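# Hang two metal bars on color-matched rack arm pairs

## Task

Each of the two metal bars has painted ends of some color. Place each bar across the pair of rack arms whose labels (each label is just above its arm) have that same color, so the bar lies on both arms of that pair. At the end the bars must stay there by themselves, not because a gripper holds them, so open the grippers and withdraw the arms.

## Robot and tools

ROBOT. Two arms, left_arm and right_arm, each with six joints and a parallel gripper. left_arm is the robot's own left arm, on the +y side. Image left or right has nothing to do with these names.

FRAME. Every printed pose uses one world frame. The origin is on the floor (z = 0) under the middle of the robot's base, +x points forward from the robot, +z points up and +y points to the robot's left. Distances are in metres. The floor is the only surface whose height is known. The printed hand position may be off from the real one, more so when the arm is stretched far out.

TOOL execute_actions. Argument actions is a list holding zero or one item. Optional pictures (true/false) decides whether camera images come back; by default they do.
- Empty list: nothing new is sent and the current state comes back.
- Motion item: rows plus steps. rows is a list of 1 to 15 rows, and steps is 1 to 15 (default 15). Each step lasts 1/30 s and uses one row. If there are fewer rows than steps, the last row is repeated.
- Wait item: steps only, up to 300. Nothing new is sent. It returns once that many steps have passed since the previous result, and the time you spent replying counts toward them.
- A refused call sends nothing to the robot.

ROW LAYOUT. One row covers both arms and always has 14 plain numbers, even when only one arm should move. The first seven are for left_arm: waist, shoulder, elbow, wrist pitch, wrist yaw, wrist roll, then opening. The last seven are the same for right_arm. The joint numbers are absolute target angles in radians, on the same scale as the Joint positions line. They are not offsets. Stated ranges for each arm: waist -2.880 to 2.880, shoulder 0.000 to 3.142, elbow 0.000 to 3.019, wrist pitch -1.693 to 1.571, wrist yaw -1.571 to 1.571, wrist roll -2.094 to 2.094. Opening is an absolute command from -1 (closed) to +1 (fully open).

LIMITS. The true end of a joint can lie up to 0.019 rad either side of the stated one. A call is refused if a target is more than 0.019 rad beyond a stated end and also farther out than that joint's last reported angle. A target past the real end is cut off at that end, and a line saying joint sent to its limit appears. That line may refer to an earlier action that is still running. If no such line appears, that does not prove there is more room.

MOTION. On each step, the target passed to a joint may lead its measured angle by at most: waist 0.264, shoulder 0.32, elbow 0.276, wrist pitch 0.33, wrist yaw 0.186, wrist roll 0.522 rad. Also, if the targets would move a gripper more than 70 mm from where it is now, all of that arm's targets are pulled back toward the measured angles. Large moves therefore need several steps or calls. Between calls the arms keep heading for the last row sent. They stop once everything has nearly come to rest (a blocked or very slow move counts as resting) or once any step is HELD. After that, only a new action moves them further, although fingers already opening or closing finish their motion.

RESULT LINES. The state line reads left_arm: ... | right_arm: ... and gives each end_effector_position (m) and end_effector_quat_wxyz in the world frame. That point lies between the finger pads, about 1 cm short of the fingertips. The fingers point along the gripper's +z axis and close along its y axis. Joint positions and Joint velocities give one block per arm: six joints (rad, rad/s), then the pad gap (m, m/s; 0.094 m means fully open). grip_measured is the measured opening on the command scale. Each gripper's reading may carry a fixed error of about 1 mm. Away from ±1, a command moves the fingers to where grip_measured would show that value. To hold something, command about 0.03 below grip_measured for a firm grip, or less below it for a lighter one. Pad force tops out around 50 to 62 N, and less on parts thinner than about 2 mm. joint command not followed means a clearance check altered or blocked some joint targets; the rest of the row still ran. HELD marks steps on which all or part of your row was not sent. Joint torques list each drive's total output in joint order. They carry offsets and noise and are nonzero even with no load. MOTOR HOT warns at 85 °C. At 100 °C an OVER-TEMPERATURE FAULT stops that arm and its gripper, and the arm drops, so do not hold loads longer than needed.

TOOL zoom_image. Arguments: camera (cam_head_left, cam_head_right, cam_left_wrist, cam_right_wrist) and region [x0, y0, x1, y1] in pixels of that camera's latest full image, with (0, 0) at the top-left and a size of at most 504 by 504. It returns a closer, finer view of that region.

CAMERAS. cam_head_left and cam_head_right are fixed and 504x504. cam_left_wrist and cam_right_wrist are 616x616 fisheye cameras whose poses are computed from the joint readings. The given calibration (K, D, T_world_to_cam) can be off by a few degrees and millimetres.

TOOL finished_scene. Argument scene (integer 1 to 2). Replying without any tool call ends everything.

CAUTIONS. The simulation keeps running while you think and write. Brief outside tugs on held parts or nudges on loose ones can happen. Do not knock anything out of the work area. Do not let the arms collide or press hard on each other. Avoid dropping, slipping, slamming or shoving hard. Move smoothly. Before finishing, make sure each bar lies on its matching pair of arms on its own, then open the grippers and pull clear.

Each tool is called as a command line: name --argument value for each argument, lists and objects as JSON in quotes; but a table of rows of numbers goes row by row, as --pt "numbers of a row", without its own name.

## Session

execute_actions --actions '[]'

Scene clock: 0.00 s of 6000.00 s.
left_arm: end_effector_position=(+0.5951, +0.2675, +1.4128) grip_measured=+1.000 end_effector_quat_wxyz=(+0.267, -0.000, +0.964, +0.012) | right_arm: end_effector_position=(+0.5897, -0.2502, +1.4050) grip_measured=+1.000 end_effector_quat_wxyz=(+0.256, -0.005, +0.967, +0.015)
Joint positions: left_arm=[-1.71   0.833  0.82   0.384 -0.113  0.125  0.094] | right_arm=[-1.403  0.85   0.824  0.369  0.086 -0.129  0.094]
Joint velocities: left_arm=[ 0.005 -0.015 -0.012 -0.002 -0.037  0.051  0.   ] | right_arm=[-0.005 -0.034 -0.007 -0.007  0.095  0.022  0.   ]
Joint torques (N m, as the arm reports them, + toward a larger angle): no reading

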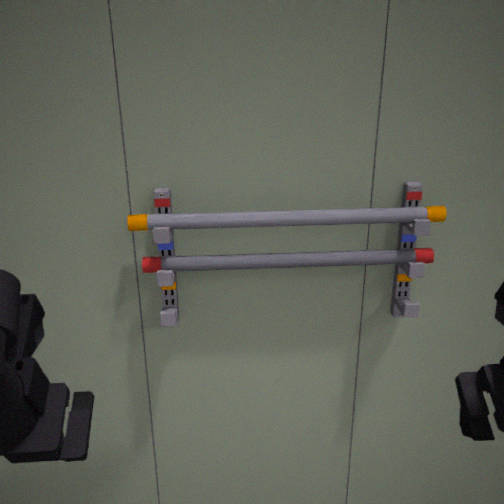

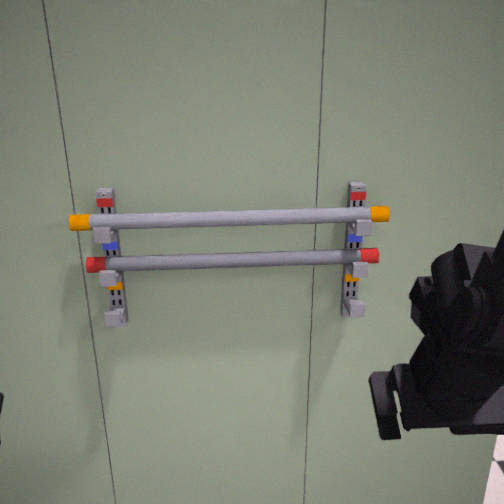

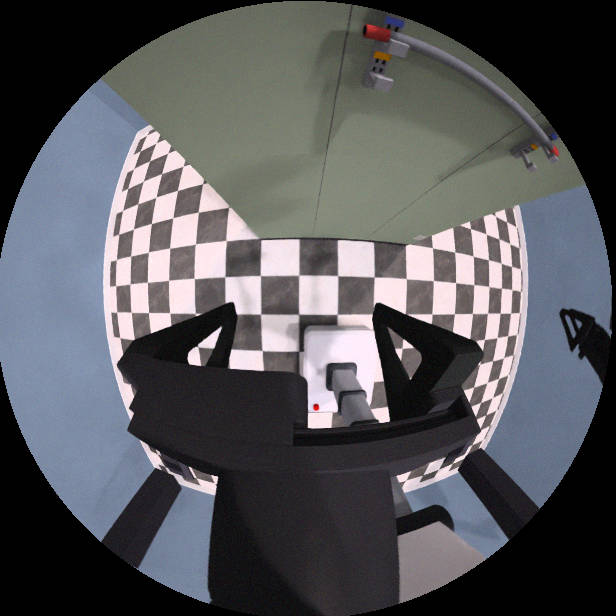

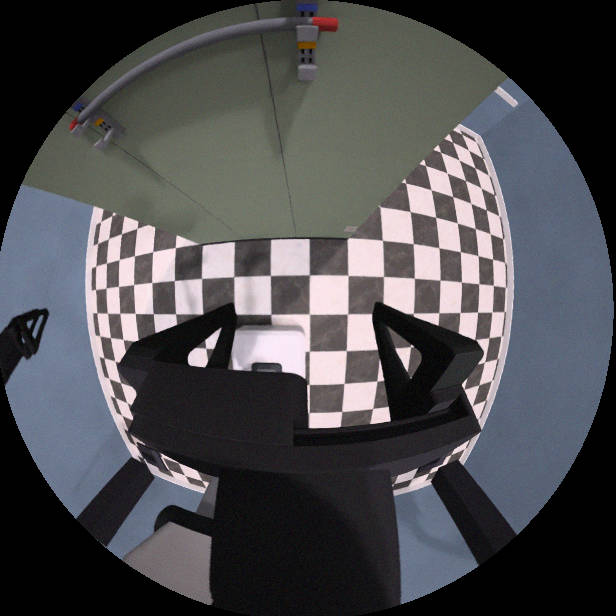

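zoom_image --camera "cam_right_wrist" --region '[250, 0, 370, 100]'

zoom_image --camera "cam_right_wrist" --region '[40, 70, 160, 170]'

zoom_image --camera "cam_left_wrist" --region '[330, 0, 450, 100]'

zoom_image --camera "cam_left_wrist" --region '[480, 90, 600, 190]'

zoom_image --camera "cam_head_left" --region '[110, 160, 470, 350]'

Region (250, 0, 370, 100) of cam_right_wrist's 616x616 image, scaled by 4.200, with more detail than that image has.

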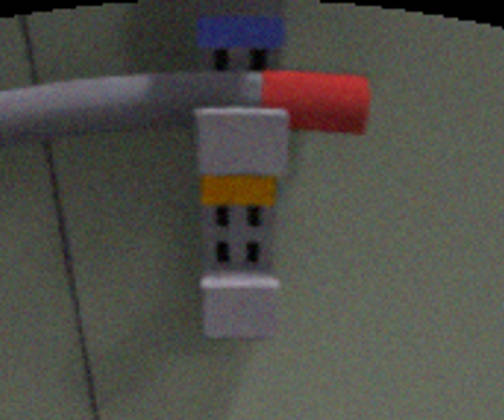

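Region (40, 70, 160, 170) of cam_right_wrist's 616x616 image, scaled by 4.200, with more detail than that image has.

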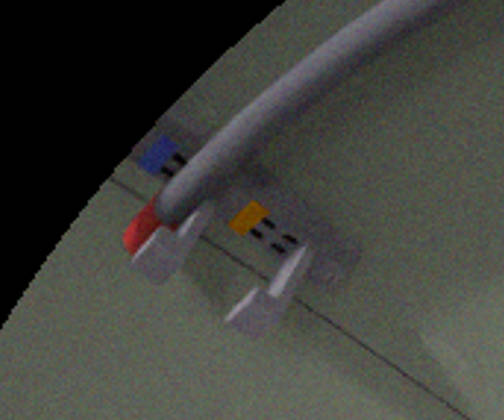

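Region (330, 0, 450, 100) of cam_left_wrist's 616x616 image, scaled by 4.200, with more detail than that image has.

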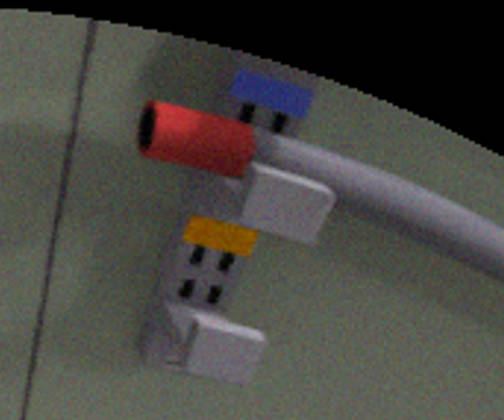

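Region (480, 90, 600, 190) of cam_left_wrist's 616x616 image, scaled by 4.200, with more detail than that image has.

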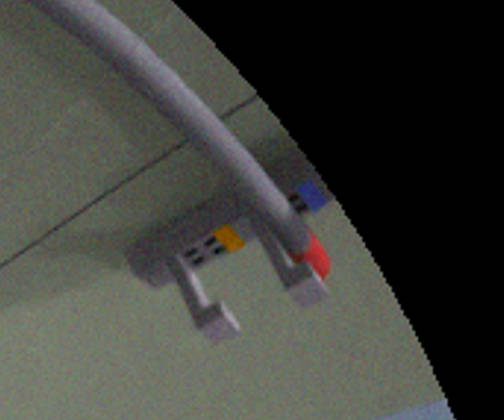

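Region (110, 160, 470, 350) of cam_head_left's 504x504 image, scaled by 1.400, with more detail than that image has; it fills the top 266 rows of this view, and the rest is white.

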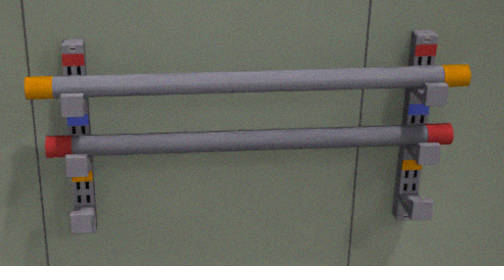

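execute_actions --actions '[{"rows":[[-1.72,0.84,0.83,0.4,-0.115,0.08,0.95,-1.395,0.855,0.835,0.38,0.087,-0.08,0.95],[-1.74,0.85,0.85,0.42,-0.118,0.02,0.9,-1.385,0.86,0.85,0.4,0.089,-0.01,0.9],[-1.765,0.865,0.87,0.445,-0.122,-0.05,0.85,-1.37,0.868,0.87,0.42,0.092,0.07,0.85],[-1.79,0.88,0.895,0.47,-0.127,-0.12,0.8,-1.355,0.876,0.89,0.44,0.095,0.15,0.8],[-1.815,0.895,0.92,0.495,-0.132,-0.19,0.75,-1.34,0.884,0.91,0.46,0.098,0.23,0.75],[-1.84,0.91,0.945,0.52,-0.137,-0.26,0.7,-1.325,0.892,0.93,0.48,0.101,0.31,0.7],[-1.865,0.925,0.97,0.545,-0.142,-0.33,0.65,-1.31,0.9,0.95,0.5,0.104,0.39,0.65],[-1.89,0.94,0.995,0.57,-0.147,-0.4,0.6,-1.295,0.908,0.97,0.52,0.107,0.47,0.6],[-1.915,0.955,1.02,0.595,-0.152,-0.46,0.55,-1.28,0.916,0.99,0.54,0.11,0.55,0.55],[-1.94,0.97,1.045,0.62,-0.157,-0.52,0.5,-1.265,0.924,1.01,0.56,0.113,0.62,0.5],[-1.965,0.985,1.07,0.645,-0.162,-0.57,0.45,-1.25,0.932,1.03,0.58,0.116,0.69,0.45],[-1.99,1.0,1.095,0.67,-0.167,-0.62,0.4,-1.235,0.94,1.05,0.6,0.119,0.75,0.4],[-2.015,1.015,1.12,0.695,-0.172,-0.66,0.35,-1.22,0.948,1.07,0.62,0.122,0.8,0.35],[-2.04,1.03,1.145,0.72,-0.177,-0.7,0.3,-1.205,0.956,1.09,0.64,0.125,0.85,0.3],[-2.065,1.045,1.17,0.745,-0.182,-0.73,0.3,-1.19,0.964,1.11,0.66,0.128,0.89,0.3]],"steps":15}]' --pictures false

execute_actions --actions '[{"rows":[[-2.09,1.06,1.195,0.765,-0.187,-0.75,0.3,-1.174,0.974,1.135,0.678,0.131,0.92,0.3],[-2.115,1.076,1.22,0.785,-0.192,-0.765,0.3,-1.158,0.984,1.16,0.696,0.134,0.94,0.3],[-2.14,1.092,1.246,0.803,-0.197,-0.78,0.3,-1.142,0.994,1.185,0.713,0.137,0.955,0.3],[-2.165,1.108,1.272,0.82,-0.202,-0.79,0.3,-1.126,1.004,1.21,0.73,0.14,0.97,0.3],[-2.19,1.124,1.298,0.837,-0.207,-0.8,0.3,-1.11,1.014,1.235,0.747,0.143,0.985,0.3],[-2.215,1.14,1.324,0.854,-0.212,-0.81,0.3,-1.094,1.024,1.26,0.764,0.146,1.0,0.3],[-2.24,1.156,1.35,0.871,-0.217,-0.818,0.3,-1.078,1.034,1.285,0.781,0.149,1.01,0.3],[-2.265,1.172,1.376,0.888,-0.222,-0.825,0.3,-1.062,1.044,1.31,0.798,0.152,1.02,0.3],[-2.29,1.188,1.402,0.905,-0.227,-0.83,0.3,-1.046,1.054,1.335,0.815,0.154,1.028,0.3],[-2.312,1.203,1.426,0.921,-0.232,-0.835,0.3,-1.03,1.064,1.358,0.83,0.156,1.034,0.3],[-2.332,1.217,1.448,0.936,-0.236,-0.838,0.3,-1.014,1.073,1.379,0.843,0.158,1.038,0.3],[-2.348,1.229,1.468,0.948,-0.239,-0.84,0.3,-1.0,1.081,1.397,0.854,0.16,1.04,0.3],[-2.36,1.239,1.485,0.958,-0.242,-0.84,0.3,-0.988,1.088,1.411,0.862,0.162,1.04,0.3],[-2.368,1.247,1.497,0.965,-0.244,-0.84,0.3,-0.979,1.093,1.42,0.867,0.163,1.04,0.3],[-2.372,1.252,1.504,0.968,-0.244,-0.84,0.3,-0.974,1.096,1.424,0.869,0.163,1.04,0.3]],"steps":15}]' --pictures false

execute_actions --actions '[{"steps":12}]'

Scene clock: 30.70 s of 6000.00 s.
left_arm: end_effector_position=(+0.7554, +0.1645, +1.4663) grip_measured=+0.309 end_effector_quat_wxyz=(-0.399, +0.363, -0.811, +0.227) | right_arm: end_effector_position=(+0.7340, -0.1993, +1.4590) grip_measured=+0.309 end_effector_quat_wxyz=(+0.372, +0.383, +0.817, +0.219)
Joint positions: left_arm=[-2.013  1.001  1.11   0.671 -0.174 -0.527  0.061] | right_arm=[-1.23   0.945  1.055  0.601  0.123  0.639  0.061]
Joint velocities: left_arm=[-0.718  0.386  0.686  0.755 -0.066 -1.326 -0.013] | right_arm=[ 0.435  0.171  0.54   0.598  0.154  1.648 -0.011]
Joint torques (N m, as the arm reports them, + toward a larger angle): left_arm=[ -1.97 -16.66   3.79   1.58   0.22  -0.06] | right_arm=[  2.84 -15.38   4.29   1.78  -0.12   0.02]
Steps of this call (steps 1 to 90: nothing new was sent; then 27.20 s passed at rest; steps 91 to 105: all 15 steps of this action). Readings (joint positions):
91: left_arm=[-1.710 0.833 0.820 0.384 -0.113 0.120] | right_arm=[-1.403 0.850 0.824 0.369 0.086 -0.123]
92: left_arm=[-1.712 0.833 0.820 0.386 -0.114 0.105] | right_arm=[-1.403 0.851 0.824 0.371 0.086 -0.107]
94: left_arm=[-1.729 0.840 0.829 0.406 -0.123 0.045] | right_arm=[-1.396 0.857 0.833 0.389 0.092 -0.039]
98: left_arm=[-1.827 0.894 0.916 0.493 -0.140 -0.151] | right_arm=[-1.342 0.893 0.903 0.458 0.103 0.185]
105: the state above

Scene clock: 31.20 s of 6000.00 s.
left_arm: end_effector_position=(+0.8734, +0.0592, +1.5576) grip_measured=+0.302 end_effector_quat_wxyz=(-0.423, +0.552, -0.577, +0.427) | right_arm: end_effector_position=(+0.8764, -0.1546, +1.5606) grip_measured=+0.303 end_effector_quat_wxyz=(+0.430, +0.553, +0.574, +0.423)
Joint positions: left_arm=[-2.355  1.225  1.463  0.93  -0.237 -0.812  0.061] | right_arm=[-1.002  1.082  1.386  0.839  0.159  1.005  0.061]
Joint velocities: left_arm=[-0.357  0.269  0.388  0.232  0.022 -0.095 -0.001] | right_arm=[ 0.327  0.132  0.32   0.193 -0.037  0.198  0.001]
Joint torques (N m, as the arm reports them, + toward a larger angle): left_arm=[ -4.22 -15.86   4.12   1.56   0.32  -0.01] | right_arm=[  4.01 -17.3    5.18   1.9   -0.23   0.01]
Steps of this call (steps 1 to 15: all 15 steps of this action). Readings (joint positions):
1: left_arm=[-2.037 1.014 1.134 0.696 -0.179 -0.569] | right_arm=[-1.216 0.951 1.075 0.621 0.126 0.692]
2: left_arm=[-2.061 1.028 1.157 0.718 -0.184 -0.605] | right_arm=[-1.201 0.958 1.096 0.640 0.130 0.738]
4: left_arm=[-2.109 1.057 1.207 0.759 -0.194 -0.666] | right_arm=[-1.171 0.976 1.142 0.676 0.136 0.815]
8: left_arm=[-2.208 1.121 1.310 0.830 -0.214 -0.748] | right_arm=[-1.107 1.019 1.241 0.744 0.147 0.920]
15: the state above

Scene clock: 31.60 s of 6000.00 s.
left_arm: end_effector_position=(+0.8765, +0.0536, +1.5609) grip_measured=+0.302 end_effector_quat_wxyz=(-0.421, +0.561, -0.563, +0.436) | right_arm: end_effector_position=(+0.8808, -0.1510, +1.5658) grip_measured=+0.303 end_effector_quat_wxyz=(+0.427, +0.562, +0.559, +0.435)
Joint positions: left_arm=[-2.371  1.24   1.48   0.945 -0.24  -0.829  0.061] | right_arm=[-0.986  1.09   1.399  0.851  0.161  1.028  0.061]
Joint velocities: left_arm=[-0.005 -0.015  0.017  0.002 -0.007 -0.051 -0.   ] | right_arm=[-0.024  0.005 -0.002 -0.002  0.022 -0.007 -0.   ]
Joint torques (N m, as the arm reports them, + toward a larger angle): left_arm=[ -4.79 -15.48   4.51   1.64   0.45  -0.03] | right_arm=[  4.31 -17.26   5.61   2.05  -0.31   0.03]
Steps of this call (steps 1 to 12: the robot went on to your last target). Readings (joint positions):
1: left_arm=[-2.364 1.233 1.473 0.935 -0.237 -0.816] | right_arm=[-0.993 1.085 1.394 0.844 0.160 1.010]
2: left_arm=[-2.369 1.237 1.479 0.939 -0.238 -0.819] | right_arm=[-0.988 1.086 1.399 0.847 0.160 1.014]
4: left_arm=[-2.371 1.240 1.480 0.942 -0.239 -0.823] | right_arm=[-0.986 1.086 1.399 0.851 0.160 1.019]
8: left_arm=[-2.371 1.240 1.480 0.945 -0.240 -0.827] | right_arm=[-0.986 1.088 1.399 0.851 0.161 1.025]
12: the state above
camera_calibration (this result's frames):
cam_left_wrist: T_world_to_cam=[[0.266997, 0.00484326, 0.963685, -1.73269], [-0.569773, -0.805695, 0.161909, 0.29699], [0.77722, -0.592311, -0.212358, -0.192175], [0, 0, 0, 1]] pos_world=[0.781202, 0.133848, 1.58087]
cam_right_wrist: T_world_to_cam=[[-0.251474, 0.0190766, -0.967676, 1.73801], [-0.568566, 0.806196, 0.163649, 0.367097], [0.783258, 0.591341, -0.191891, -0.174706], [0, 0, 0, 1]] pos_world=[0.782623, -0.225796, 1.58823]

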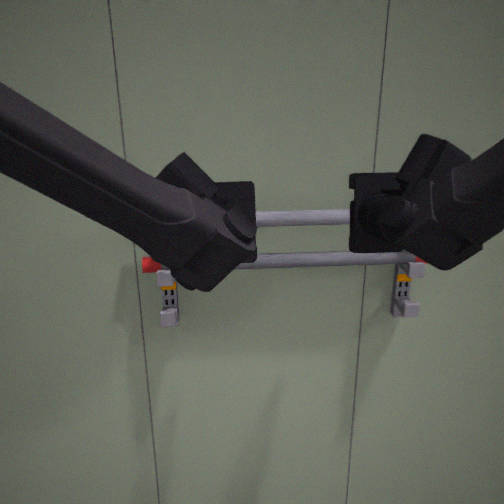

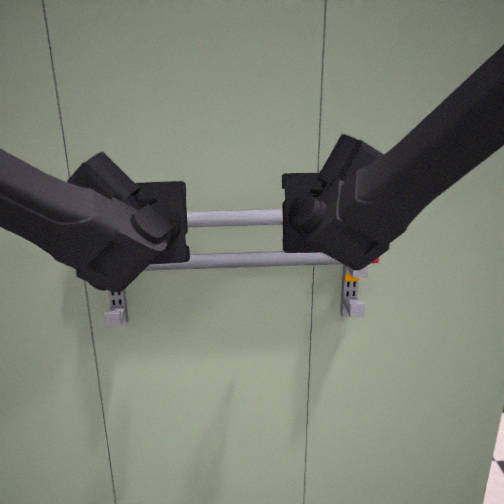

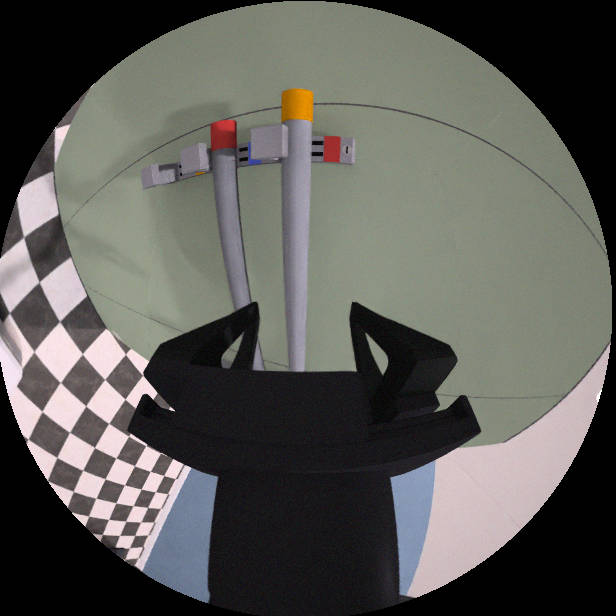

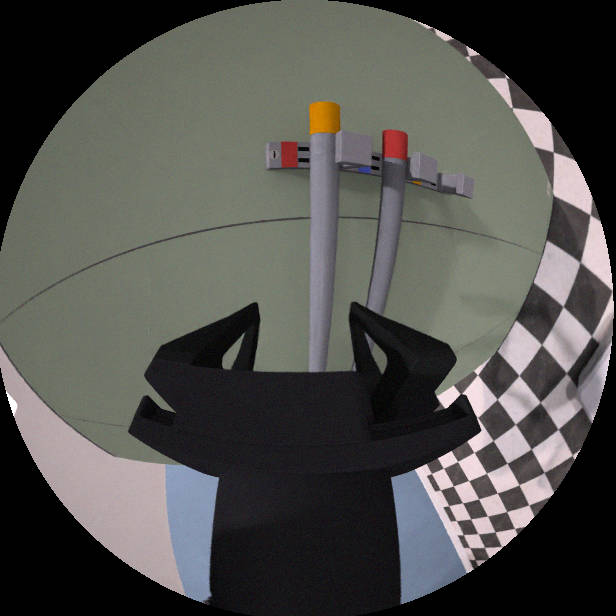

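zoom_image --camera "cam_left_wrist" --region '[135, 80, 365, 200]'

zoom_image --camera "cam_right_wrist" --region '[255, 90, 485, 210]'

Region (135, 80, 365, 200) of cam_left_wrist's 616x616 image, scaled by 2.191, with more detail than that image has; it fills the top 263 rows of this view, and the rest is white.

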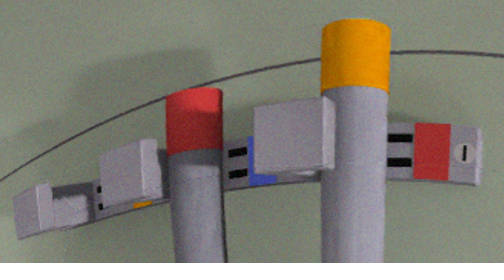

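Region (255, 90, 485, 210) of cam_right_wrist's 616x616 image, scaled by 2.191, with more detail than that image has; it fills the top 263 rows of this view, and the rest is white.

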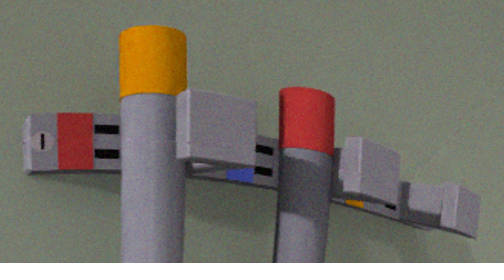

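execute_actions --actions '[{"rows":[[-2.352,1.265,1.515,0.92,-0.236,-0.842,0.3,-1.004,1.1,1.436,0.84,0.157,1.044,0.3],[-2.347,1.274,1.537,0.906,-0.235,-0.845,0.3,-1.009,1.114,1.458,0.829,0.155,1.048,0.3],[-2.342,1.284,1.561,0.892,-0.234,-0.849,0.3,-1.014,1.128,1.482,0.817,0.153,1.052,0.3],[-2.337,1.294,1.586,0.877,-0.232,-0.853,0.3,-1.019,1.142,1.507,0.805,0.151,1.056,0.3],[-2.331,1.304,1.611,0.862,-0.231,-0.857,0.3,-1.024,1.156,1.532,0.792,0.149,1.06,0.3],[-2.326,1.315,1.636,0.848,-0.229,-0.861,0.3,-1.029,1.17,1.557,0.78,0.148,1.064,0.3],[-2.32,1.325,1.661,0.833,-0.228,-0.865,0.3,-1.034,1.183,1.582,0.767,0.146,1.068,0.3],[-2.315,1.336,1.686,0.818,-0.226,-0.869,0.3,-1.038,1.196,1.607,0.755,0.144,1.072,0.3],[-2.31,1.346,1.711,0.803,-0.225,-0.873,0.3,-1.042,1.209,1.632,0.742,0.143,1.076,0.3],[-2.304,1.357,1.736,0.789,-0.223,-0.877,0.3,-1.046,1.221,1.657,0.73,0.141,1.08,0.3],[-2.299,1.367,1.761,0.774,-0.221,-0.881,0.3,-1.05,1.233,1.682,0.717,0.14,1.083,0.3],[-2.294,1.378,1.786,0.759,-0.22,-0.885,0.3,-1.054,1.245,1.707,0.705,0.138,1.086,0.3],[-2.289,1.388,1.81,0.745,-0.218,-0.889,0.3,-1.057,1.257,1.731,0.692,0.137,1.089,0.3],[-2.284,1.397,1.83,0.733,-0.217,-0.892,0.25,-1.06,1.267,1.751,0.682,0.136,1.092,0.25],[-2.281,1.403,1.845,0.724,-0.216,-0.895,0.2,-1.062,1.275,1.767,0.674,0.135,1.094,0.2]],"steps":15}]' --pictures false

execute_actions --actions '[{"steps":12}]'

Scene clock: 42.50 s of 6000.00 s.
left_arm: end_effector_position=(+0.9492, +0.0592, +1.5346) grip_measured=+0.226 end_effector_quat_wxyz=(-0.428, +0.557, -0.567, +0.429) | right_arm: end_effector_position=(+0.9487, -0.1470, +1.5275) grip_measured=+0.227 end_effector_quat_wxyz=(+0.425, +0.560, +0.565, +0.432)
Joint positions: left_arm=[-2.303  1.369  1.784  0.763 -0.221 -0.871  0.058] | right_arm=[-1.042  1.256  1.699  0.7    0.138  1.071  0.058]
Joint velocities: left_arm=[ 0.122  0.239  0.589 -0.339 -0.022 -0.095 -0.048] | right_arm=[-0.103  0.327  0.574 -0.32   0.022  0.139 -0.048]
Joint torques (N m, as the arm reports them, + toward a larger angle): left_arm=[ -4.31 -17.81   5.59   0.61   0.68  -0.05] | right_arm=[  2.77 -20.08   6.99   1.32  -0.4    0.  ]
Steps of this call (steps 1 to 30: the robot went on to your last target; steps 31 to 90: nothing new was sent; then 7.40 s passed at rest; steps 91 to 105: all 15 steps of this action). Readings (joint positions):
91: left_arm=[-2.370 1.240 1.480 0.944 -0.240 -0.831] | right_arm=[-0.986 1.090 1.400 0.850 0.160 1.030]
92: left_arm=[-2.370 1.242 1.485 0.939 -0.240 -0.832] | right_arm=[-0.987 1.092 1.403 0.847 0.159 1.031]
94: left_arm=[-2.365 1.253 1.513 0.918 -0.237 -0.835] | right_arm=[-0.993 1.105 1.430 0.832 0.155 1.035]
98: left_arm=[-2.343 1.298 1.614 0.863 -0.231 -0.846] | right_arm=[-1.014 1.161 1.534 0.787 0.148 1.047]
105: the state above

Scene clock: 42.90 s of 6000.00 s.
left_arm: end_effector_position=(+0.9559, +0.0609, +1.5307) grip_measured=+0.202 end_effector_quat_wxyz=(-0.426, +0.559, -0.567, +0.429) | right_arm: end_effector_position=(+0.9535, -0.1448, +1.5195) grip_measured=+0.203 end_effector_quat_wxyz=(+0.420, +0.563, +0.566, +0.432)
Joint positions: left_arm=[-2.294  1.383  1.815  0.74  -0.22  -0.885  0.056] | right_arm=[-1.047  1.277  1.729  0.679  0.137  1.083  0.057]
Joint velocities: left_arm=[-0.024 -0.005 -0.007 -0.017 -0.022 -0.022  0.   ] | right_arm=[ 0.005 -0.015 -0.002 -0.007  0.007  0.022 -0.001]
Joint torques (N m, as the arm reports them, + toward a larger angle): left_arm=[ -4.02 -18.11   5.92   0.45   0.68  -0.06] | right_arm=[  3.11 -20.7    7.43   1.22  -0.42   0.04]
Steps of this call (steps 1 to 12: the robot went on to your last target). Readings (joint positions):
1: left_arm=[-2.299 1.377 1.801 0.753 -0.220 -0.874] | right_arm=[-1.044 1.266 1.715 0.691 0.138 1.073]
2: left_arm=[-2.296 1.381 1.811 0.747 -0.220 -0.876] | right_arm=[-1.046 1.273 1.725 0.686 0.138 1.075]
4: left_arm=[-2.294 1.382 1.815 0.742 -0.220 -0.880] | right_arm=[-1.047 1.277 1.729 0.681 0.137 1.078]
8: left_arm=[-2.294 1.383 1.815 0.740 -0.220 -0.883] | right_arm=[-1.047 1.277 1.729 0.679 0.137 1.081]
12: the state above
camera_calibration (this result's frames):
cam_left_wrist: T_world_to_cam=[[0.269746, -0.012164, 0.962855, -1.72515], [-0.565962, -0.810981, 0.14831, 0.370503], [0.779053, -0.584946, -0.225643, -0.237833], [0, 0, 0, 1]] pos_world=[0.860327, 0.140367, 1.55245]
cam_right_wrist: T_world_to_cam=[[-0.269535, 0.0141506, -0.962887, 1.72065], [-0.573672, 0.800747, 0.172352, 0.401881], [0.773467, 0.598836, -0.207711, -0.209716], [0, 0, 0, 1]] pos_world=[0.856531, -0.220567, 1.54397]

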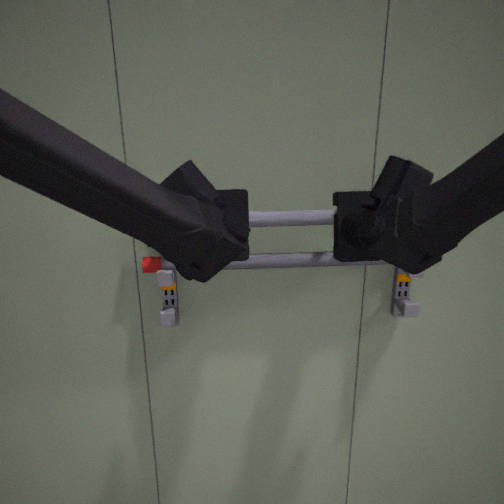

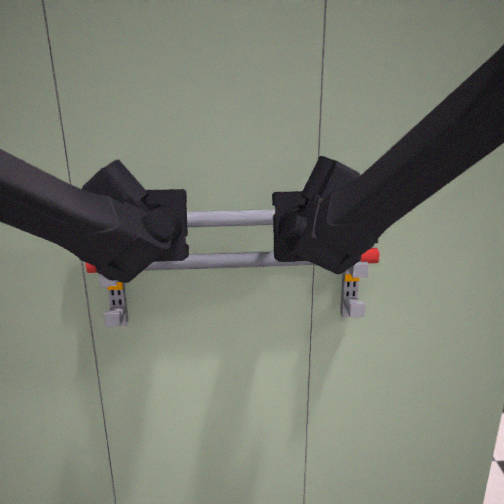

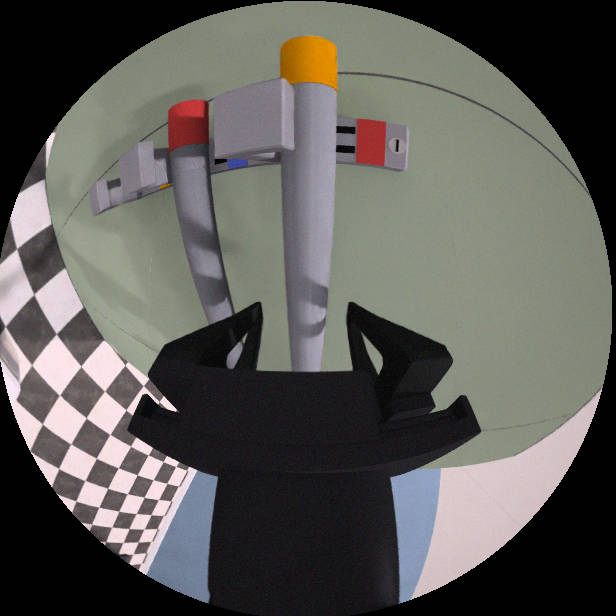

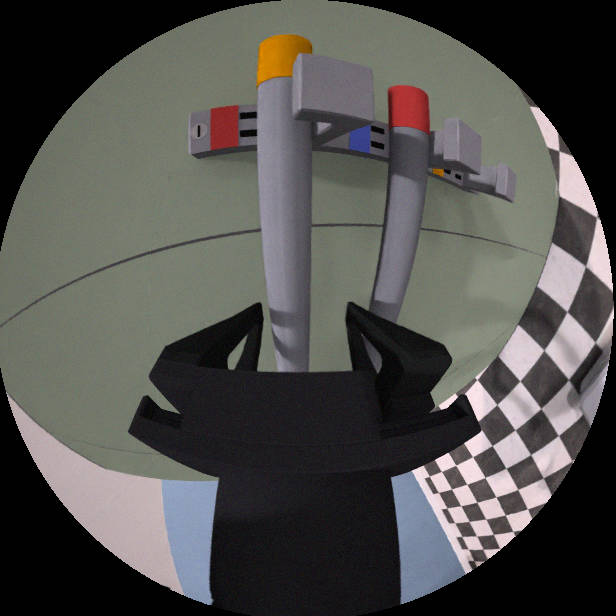

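execute_actions --actions '[{"rows":[[-2.281,1.406,1.853,0.719,-0.216,-0.895,0.2,-1.055,1.276,1.775,0.668,0.137,1.085,0.2],[-2.281,1.409,1.861,0.713,-0.216,-0.895,0.2,-1.055,1.277,1.782,0.662,0.137,1.08,0.2],[-2.281,1.412,1.869,0.708,-0.216,-0.895,0.15,-1.055,1.278,1.79,0.656,0.137,1.075,0.2],[-2.281,1.414,1.877,0.703,-0.216,-0.895,0.1,-1.055,1.279,1.797,0.65,0.137,1.075,0.15],[-2.281,1.417,1.885,0.697,-0.216,-0.895,0.05,-1.055,1.28,1.805,0.644,0.137,1.075,0.1],[-2.281,1.42,1.893,0.692,-0.216,-0.895,0,-1.055,1.28,1.812,0.638,0.137,1.075,0]],"steps":14}]'

Scene clock: 47.60 s of 6000.00 s.
left_arm: end_effector_position=(+0.9659, +0.0607, +1.5314) grip_measured=+0.002 end_effector_quat_wxyz=(-0.425, +0.560, -0.567, +0.429) | right_arm: end_effector_position=(+0.9688, -0.1513, +1.5314) grip_measured=+0.003 end_effector_quat_wxyz=(+0.425, +0.562, +0.561, +0.434)
Joint positions: left_arm=[-2.294  1.398  1.86   0.708 -0.22  -0.886  0.047] | right_arm=[-1.047  1.28   1.779  0.646  0.137  1.084  0.047]
Joint velocities: left_arm=[-0.005 -0.015  0.017 -0.007  0.066 -0.037  0.   ] | right_arm=[-0.015 -0.005 -0.002 -0.046 -0.066  0.007 -0.001]
Joint torques (N m, as the arm reports them, + toward a larger angle): left_arm=[ -4.42 -18.11   6.42   0.61   0.67  -0.05] | right_arm=[  3.49 -20.94   7.28   1.26  -0.34  -0.2 ]
Steps of this call (steps 1 to 30: the robot went on to your last target; steps 31 to 90: nothing new was sent; then 1.23 s passed at rest; steps 91 to 104: all 14 steps of this action). Readings (joint positions):
91: left_arm=[-2.294 1.383 1.816 0.739 -0.220 -0.886] | right_arm=[-1.047 1.277 1.730 0.678 0.137 1.084]
92: left_arm=[-2.294 1.383 1.817 0.736 -0.220 -0.886] | right_arm=[-1.047 1.277 1.732 0.675 0.137 1.084]
94: left_arm=[-2.294 1.387 1.828 0.728 -0.220 -0.886] | right_arm=[-1.047 1.278 1.741 0.665 0.137 1.084]
98: left_arm=[-2.294 1.398 1.856 0.711 -0.220 -0.886] | right_arm=[-1.047 1.280 1.769 0.647 0.137 1.084]
104: the state above
camera_calibration (this result's frames):
cam_left_wrist: T_world_to_cam=[[0.271135, -0.0114524, 0.962473, -1.72927], [-0.566504, -0.810302, 0.149946, 0.373943], [0.778177, -0.585901, -0.226189, -0.243855], [0, 0, 0, 1]] pos_world=[0.870468, 0.140327, 1.55314]
cam_right_wrist: T_world_to_cam=[[-0.257912, 0.0169064, -0.966021, 1.73029], [-0.570097, 0.804573, 0.166288, 0.420188], [0.780045, 0.593613, -0.19787, -0.237435], [0, 0, 0, 1]] pos_world=[0.87102, -0.226381, 1.55464]

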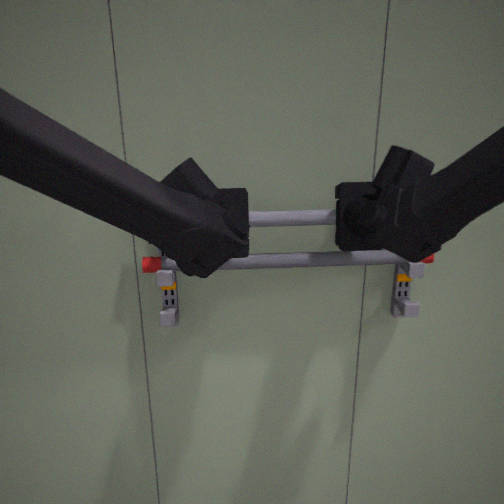

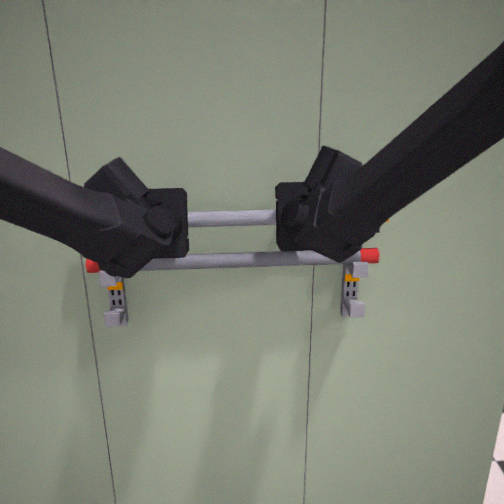

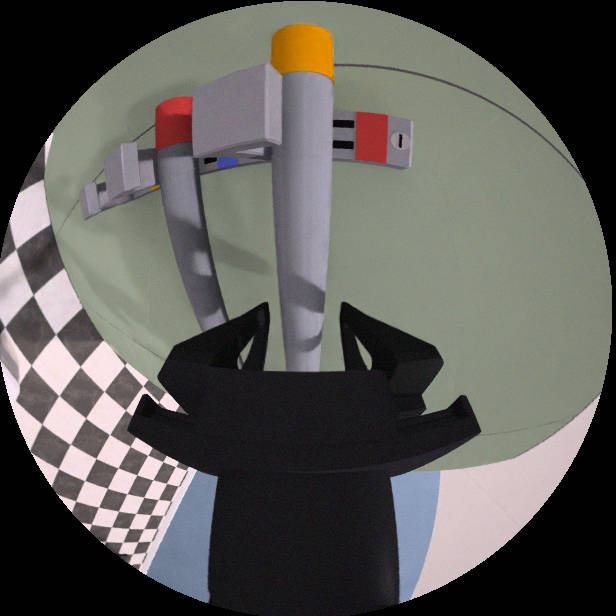

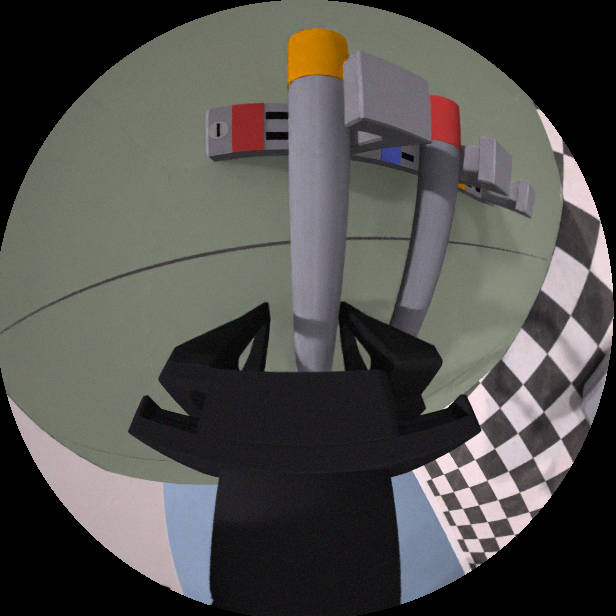

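execute_actions --actions '[{"rows":[[-2.281,1.42,1.888,0.695,-0.216,-0.895,0,-1.055,1.282,1.81,0.645,0.137,1.085,0],[-2.281,1.42,1.888,0.695,-0.216,-0.895,-0.05,-1.055,1.284,1.81,0.645,0.137,1.085,0],[-2.281,1.42,1.888,0.695,-0.216,-0.895,-0.1,-1.055,1.286,1.81,0.645,0.137,1.085,-0.05],[-2.281,1.42,1.888,0.695,-0.216,-0.895,-0.15,-1.055,1.288,1.81,0.645,0.137,1.085,-0.1],[-2.281,1.42,1.888,0.695,-0.216,-0.895,-0.2,-1.055,1.288,1.81,0.645,0.137,1.085,-0.15],[-2.281,1.42,1.888,0.695,-0.216,-0.895,-0.25,-1.055,1.288,1.81,0.645,0.137,1.085,-0.2]],"steps":12}]'

Scene clock: 49.80 s of 6000.00 s.
left_arm: end_effector_position=(+0.9659, +0.0606, +1.5312) grip_measured=-0.248 end_effector_quat_wxyz=(-0.425, +0.560, -0.567, +0.429) | right_arm: end_effector_position=(+0.9684, -0.1506, +1.5303) grip_measured=-0.197 end_effector_quat_wxyz=(+0.424, +0.562, +0.562, +0.433)
Joint positions: left_arm=[-2.294  1.398  1.86   0.708 -0.22  -0.886  0.035] | right_arm=[-1.047  1.281  1.779  0.644  0.137  1.084  0.038]
Joint velocities: left_arm=[-0.005  0.005 -0.002 -0.012  0.022  0.007  0.   ] | right_arm=[-0.024  0.005  0.007 -0.002 -0.007 -0.007  0.   ]
Joint torques (N m, as the arm reports them, + toward a larger angle): left_arm=[ -4.47 -18.22   5.99   0.54   0.67  -0.04] | right_arm=[  3.5  -20.06   7.14   1.41  -0.33  -0.09]
Steps of this call (steps 1 to 15: the robot went on to your last target; steps 16 to 54: nothing new was sent; steps 55 to 66: all 12 steps of this action). Readings (joint positions):
55: left_arm=[-2.294 1.398 1.860 0.708 -0.220 -0.886] | right_arm=[-1.047 1.280 1.779 0.644 0.137 1.084]
56: left_arm=[-2.294 1.398 1.860 0.708 -0.220 -0.886] | right_arm=[-1.047 1.280 1.779 0.644 0.137 1.084]
58: left_arm=[-2.294 1.398 1.860 0.708 -0.220 -0.886] | right_arm=[-1.047 1.280 1.779 0.644 0.137 1.084]
62: left_arm=[-2.294 1.398 1.860 0.708 -0.220 -0.886] | right_arm=[-1.047 1.280 1.779 0.644 0.137 1.084]
66: the state above
camera_calibration (this result's frames):
cam_left_wrist: T_world_to_cam=[[0.271685, -0.011626, 0.962316, -1.7294], [-0.56682, -0.810026, 0.150241, 0.373685], [0.777754, -0.586278, -0.226662, -0.242769], [0, 0, 0, 1]] pos_world=[0.87048, 0.140258, 1.55306]
cam_right_wrist: T_world_to_cam=[[-0.260177, 0.016525, -0.965419, 1.73028], [-0.570768, 0.803829, 0.167579, 0.418212], [0.778802, 0.594631, -0.199706, -0.233602], [0, 0, 0, 1]] pos_world=[0.870812, -0.225857, 1.55371]

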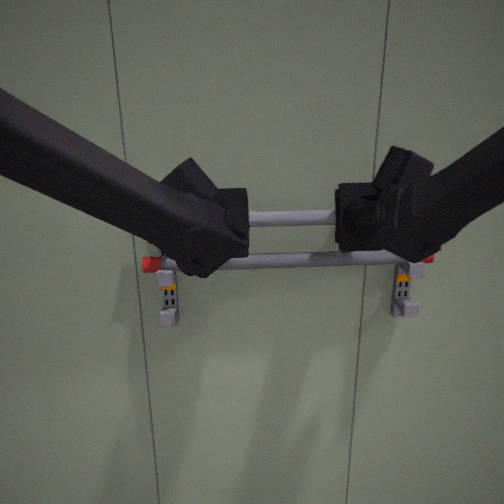

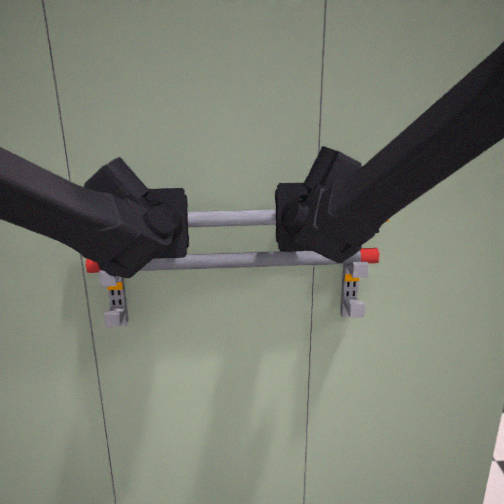

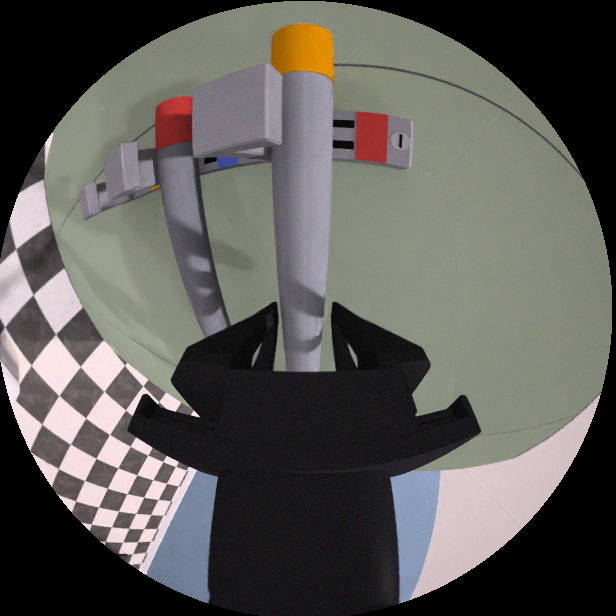

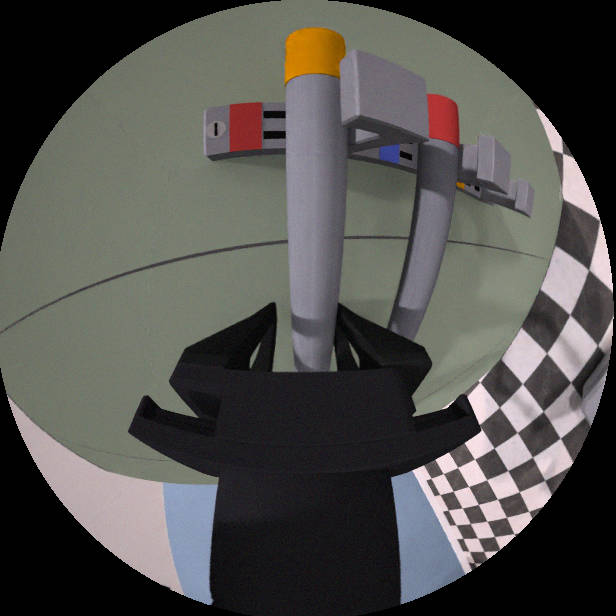

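execute_actions --actions '[{"rows":[[-2.281,1.418,1.888,0.695,-0.216,-0.89,-0.28,-1.055,1.288,1.805,0.645,0.137,1.085,-0.23],[-2.281,1.418,1.888,0.695,-0.216,-0.89,-0.3,-1.055,1.288,1.805,0.645,0.137,1.085,-0.26],[-2.281,1.418,1.888,0.695,-0.216,-0.89,-0.32,-1.055,1.288,1.805,0.645,0.137,1.085,-0.29],[-2.281,1.418,1.888,0.695,-0.216,-0.89,-0.34,-1.055,1.288,1.805,0.645,0.137,1.085,-0.32],[-2.281,1.418,1.888,0.695,-0.216,-0.89,-0.36,-1.055,1.288,1.805,0.645,0.137,1.085,-0.35],[-2.281,1.418,1.888,0.695,-0.216,-0.89,-0.38,-1.055,1.288,1.805,0.645,0.137,1.085,-0.38],[-2.281,1.418,1.888,0.695,-0.216,-0.89,-0.41,-1.055,1.288,1.805,0.645,0.137,1.085,-0.41],[-2.281,1.418,1.888,0.695,-0.216,-0.89,-0.44,-1.055,1.288,1.805,0.645,0.137,1.085,-0.44],[-2.281,1.418,1.888,0.695,-0.216,-0.89,-0.47,-1.055,1.288,1.805,0.645,0.137,1.085,-0.47],[-2.281,1.418,1.888,0.695,-0.216,-0.89,-0.5,-1.055,1.288,1.805,0.645,0.137,1.085,-0.5],[-2.281,1.418,1.888,0.695,-0.216,-0.89,-0.53,-1.055,1.288,1.805,0.645,0.137,1.085,-0.53]],"steps":15}]' --pictures false

Scene clock: 53.90 s of 6000.00 s.
left_arm: end_effector_position=(+0.9655, +0.0603, +1.5298) grip_measured=-0.497 end_effector_quat_wxyz=(-0.425, +0.559, -0.568, +0.429) | right_arm: end_effector_position=(+0.9668, -0.1483, +1.5253) grip_measured=-0.477 end_effector_quat_wxyz=(+0.422, +0.564, +0.564, +0.431)
Joint positions: left_arm=[-2.292  1.4    1.86   0.708 -0.22  -0.887  0.024] | right_arm=[-1.047  1.287  1.779  0.644  0.14   1.084  0.025]
Joint velocities: left_arm=[-0.005  0.005 -0.007 -0.002 -0.066  0.051 -0.   ] | right_arm=[-0.005 -0.005  0.002 -0.012 -0.037  0.007 -0.   ]
Joint torques (N m, as the arm reports them, + toward a larger angle): left_arm=[ -4.58 -18.6    5.98   0.6    0.68   0.01] | right_arm=[  3.69 -20.83   6.78   1.42  -0.42  -0.08]
Steps of this call (steps 1 to 15: the robot went on to your last target; steps 16 to 90: nothing new was sent; then 0.60 s passed at rest; steps 91 to 105: all 15 steps of this action). Readings (joint positions):
91: left_arm=[-2.294 1.398 1.860 0.708 -0.220 -0.886] | right_arm=[-1.047 1.281 1.779 0.644 0.137 1.084]
92: left_arm=[-2.294 1.398 1.860 0.708 -0.220 -0.886] | right_arm=[-1.047 1.281 1.779 0.644 0.137 1.084]
94: left_arm=[-2.294 1.398 1.860 0.708 -0.220 -0.886] | right_arm=[-1.047 1.283 1.779 0.644 0.139 1.084]
98: left_arm=[-2.294 1.398 1.860 0.708 -0.220 -0.886] | right_arm=[-1.047 1.286 1.779 0.644 0.139 1.084]
105: the state above

execute_actions --actions '[{"rows":[[-2.292,1.4,1.887,0.701,-0.214,-0.886,-0.54,-1.044,1.271,1.806,0.649,0.135,1.083,-0.54],[-2.303,1.383,1.886,0.707,-0.213,-0.882,-0.54,-1.033,1.254,1.807,0.654,0.134,1.081,-0.54],[-2.314,1.365,1.885,0.713,-0.211,-0.878,-0.54,-1.021,1.237,1.808,0.658,0.132,1.078,-0.54],[-2.324,1.348,1.885,0.718,-0.21,-0.875,-0.54,-1.01,1.22,1.809,0.662,0.131,1.076,-0.54],[-2.328,1.344,1.882,0.718,-0.212,-0.871,-0.54,-1.006,1.215,1.806,0.661,0.132,1.073,-0.54],[-2.333,1.34,1.879,0.717,-0.213,-0.867,-0.54,-1.003,1.211,1.803,0.659,0.134,1.069,-0.54],[-2.337,1.335,1.876,0.717,-0.215,-0.863,-0.54,-0.999,1.206,1.801,0.658,0.135,1.066,-0.54],[-2.341,1.331,1.873,0.717,-0.217,-0.859,-0.54,-0.995,1.201,1.798,0.656,0.137,1.062,-0.54],[-2.345,1.327,1.87,0.716,-0.218,-0.855,-0.54,-0.991,1.196,1.795,0.655,0.138,1.059,-0.54],[-2.35,1.323,1.868,0.716,-0.22,-0.852,-0.54,-0.988,1.192,1.792,0.653,0.14,1.055,-0.54],[-2.354,1.319,1.865,0.715,-0.221,-0.848,-0.54,-0.984,1.187,1.789,0.652,0.141,1.052,-0.54],[-2.358,1.315,1.862,0.715,-0.223,-0.844,-0.54,-0.98,1.182,1.786,0.65,0.143,1.048,-0.54],[-2.362,1.31,1.859,0.715,-0.225,-0.84,-0.54,-0.976,1.177,1.784,0.649,0.144,1.045,-0.54],[-2.367,1.306,1.856,0.714,-0.226,-0.836,-0.54,-0.973,1.173,1.781,0.647,0.146,1.041,-0.54],[-2.371,1.302,1.853,0.714,-0.228,-0.832,-0.54,-0.969,1.168,1.778,0.646,0.147,1.038,-0.54]],"steps":15}]' --pictures false

execute_actions --actions '[{"steps":12}]'

Scene clock: 61.77 s of 6000.00 s.
left_arm: end_effector_position=(+0.9661, +0.0620, +1.5518) grip_measured=-0.497 end_effector_quat_wxyz=(-0.427, +0.561, -0.567, +0.427) | right_arm: end_effector_position=(+0.9676, -0.1490, +1.5468) grip_measured=-0.477 end_effector_quat_wxyz=(+0.423, +0.566, +0.560, +0.433)
Joint positions: left_arm=[-2.328  1.365  1.838  0.708 -0.238 -0.851  0.024] | right_arm=[-1.016  1.251  1.759  0.637  0.155  1.061  0.025]
Joint velocities: left_arm=[-0.142 -0.142 -0.11   0.002 -0.022  0.125  0.   ] | right_arm=[ 0.112 -0.151 -0.071 -0.037 -0.022 -0.154 -0.001]
Joint torques (N m, as the arm reports them, + toward a larger angle): left_arm=[ -7.95 -24.35   5.5    1.17   0.98   0.05] | right_arm=[  7.13 -25.53   6.41   1.8   -0.7   -0.13]
Steps of this call (steps 1 to 15: the robot went on to your last target; steps 16 to 90: nothing new was sent; then 4.37 s passed at rest; steps 91 to 105: all 15 steps of this action). Readings (joint positions):
91: left_arm=[-2.292 1.400 1.860 0.708 -0.220 -0.887] | right_arm=[-1.047 1.287 1.779 0.644 0.140 1.084]
92: left_arm=[-2.292 1.400 1.860 0.708 -0.220 -0.887] | right_arm=[-1.047 1.287 1.779 0.644 0.140 1.084]
94: left_arm=[-2.293 1.397 1.860 0.708 -0.219 -0.887] | right_arm=[-1.046 1.285 1.779 0.644 0.139 1.084]
98: left_arm=[-2.301 1.392 1.857 0.708 -0.226 -0.880] | right_arm=[-1.039 1.280 1.777 0.644 0.147 1.078]
105: the state above

Scene clock: 62.17 s of 6000.00 s.
left_arm: end_effector_position=(+0.9659, +0.0620, +1.5599) grip_measured=-0.497 end_effector_quat_wxyz=(-0.426, +0.561, -0.566, +0.429) | right_arm: end_effector_position=(+0.9678, -0.1497, +1.5564) grip_measured=-0.477 end_effector_quat_wxyz=(+0.424, +0.564, +0.562, +0.432)
Joint positions: left_arm=[-2.342  1.352  1.828  0.708 -0.241 -0.841  0.024] | right_arm=[-1.003  1.233  1.75   0.63   0.159  1.045  0.025]
Joint velocities: left_arm=[ 0.005 -0.005 -0.007 -0.007 -0.081 -0.007 -0.001] | right_arm=[-0.005 -0.015 -0.017  0.002 -0.007  0.022 -0.   ]
Joint torques (N m, as the arm reports them, + toward a larger angle): left_arm=[ -7.32 -23.77   5.7    1.11   1.09   0.11] | right_arm=[  6.82 -25.65   6.9    1.91  -0.81  -0.19]
Steps of this call (steps 1 to 12: the robot went on to your last target). Readings (joint positions):
1: left_arm=[-2.333 1.361 1.835 0.708 -0.239 -0.848] | right_arm=[-1.012 1.246 1.756 0.635 0.156 1.057]
2: left_arm=[-2.337 1.357 1.832 0.708 -0.240 -0.845] | right_arm=[-1.009 1.241 1.754 0.634 0.157 1.054]
4: left_arm=[-2.341 1.353 1.829 0.708 -0.241 -0.841] | right_arm=[-1.004 1.235 1.751 0.632 0.159 1.048]
8: left_arm=[-2.342 1.352 1.828 0.708 -0.241 -0.841] | right_arm=[-1.003 1.233 1.750 0.630 0.159 1.045]
12: the state above
camera_calibration (this result's frames):
cam_left_wrist: T_world_to_cam=[[0.270888, -0.00908619, 0.962568, -1.75674], [-0.562973, -0.812608, 0.150762, 0.366149], [0.780821, -0.58274, -0.225241, -0.240883], [0, 0, 0, 1]] pos_world=[0.870099, 0.141201, 1.58153]
cam_right_wrist: T_world_to_cam=[[-0.262842, 0.0185436, -0.964661, 1.75704], [-0.567669, 0.80548, 0.170157, 0.40599], [0.78017, 0.592332, -0.201188, -0.22777], [0, 0, 0, 1]] pos_world=[0.86999, -0.224683, 1.58004]

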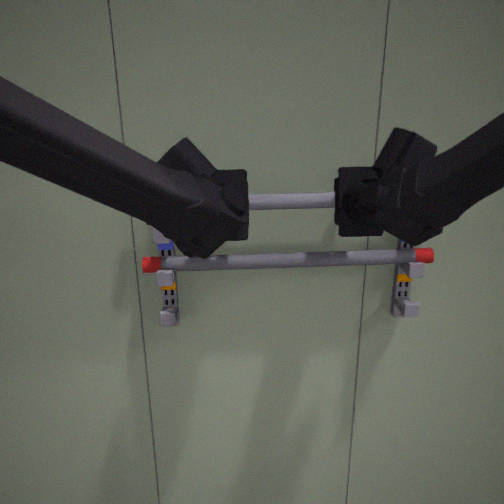

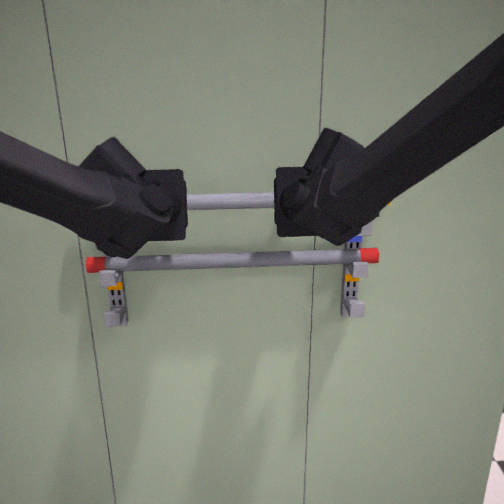

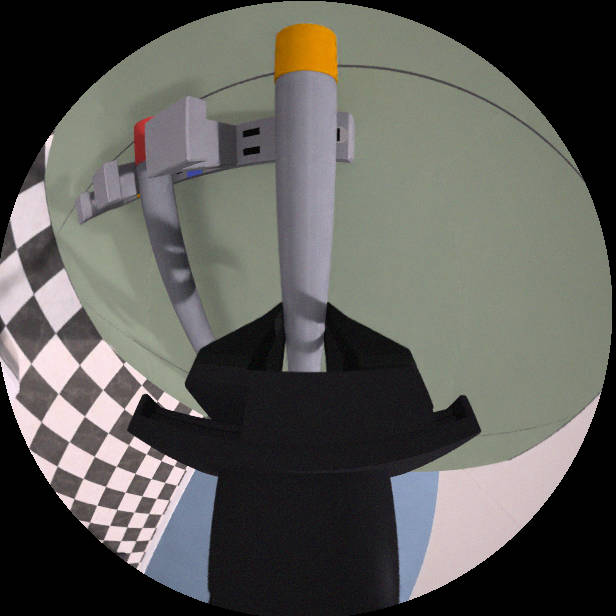

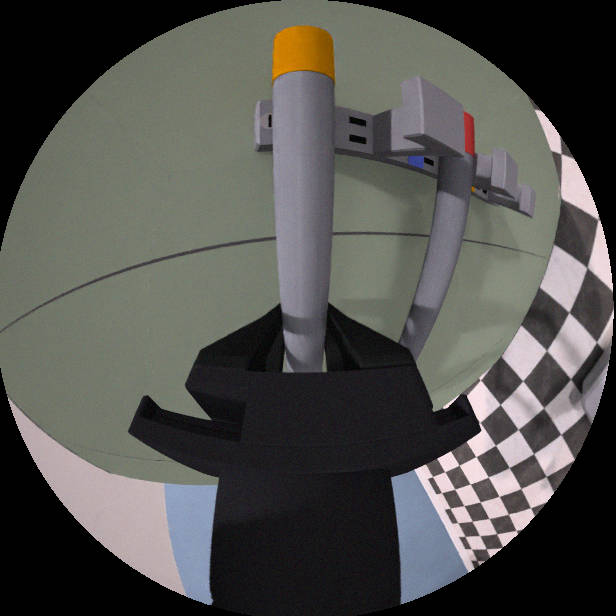

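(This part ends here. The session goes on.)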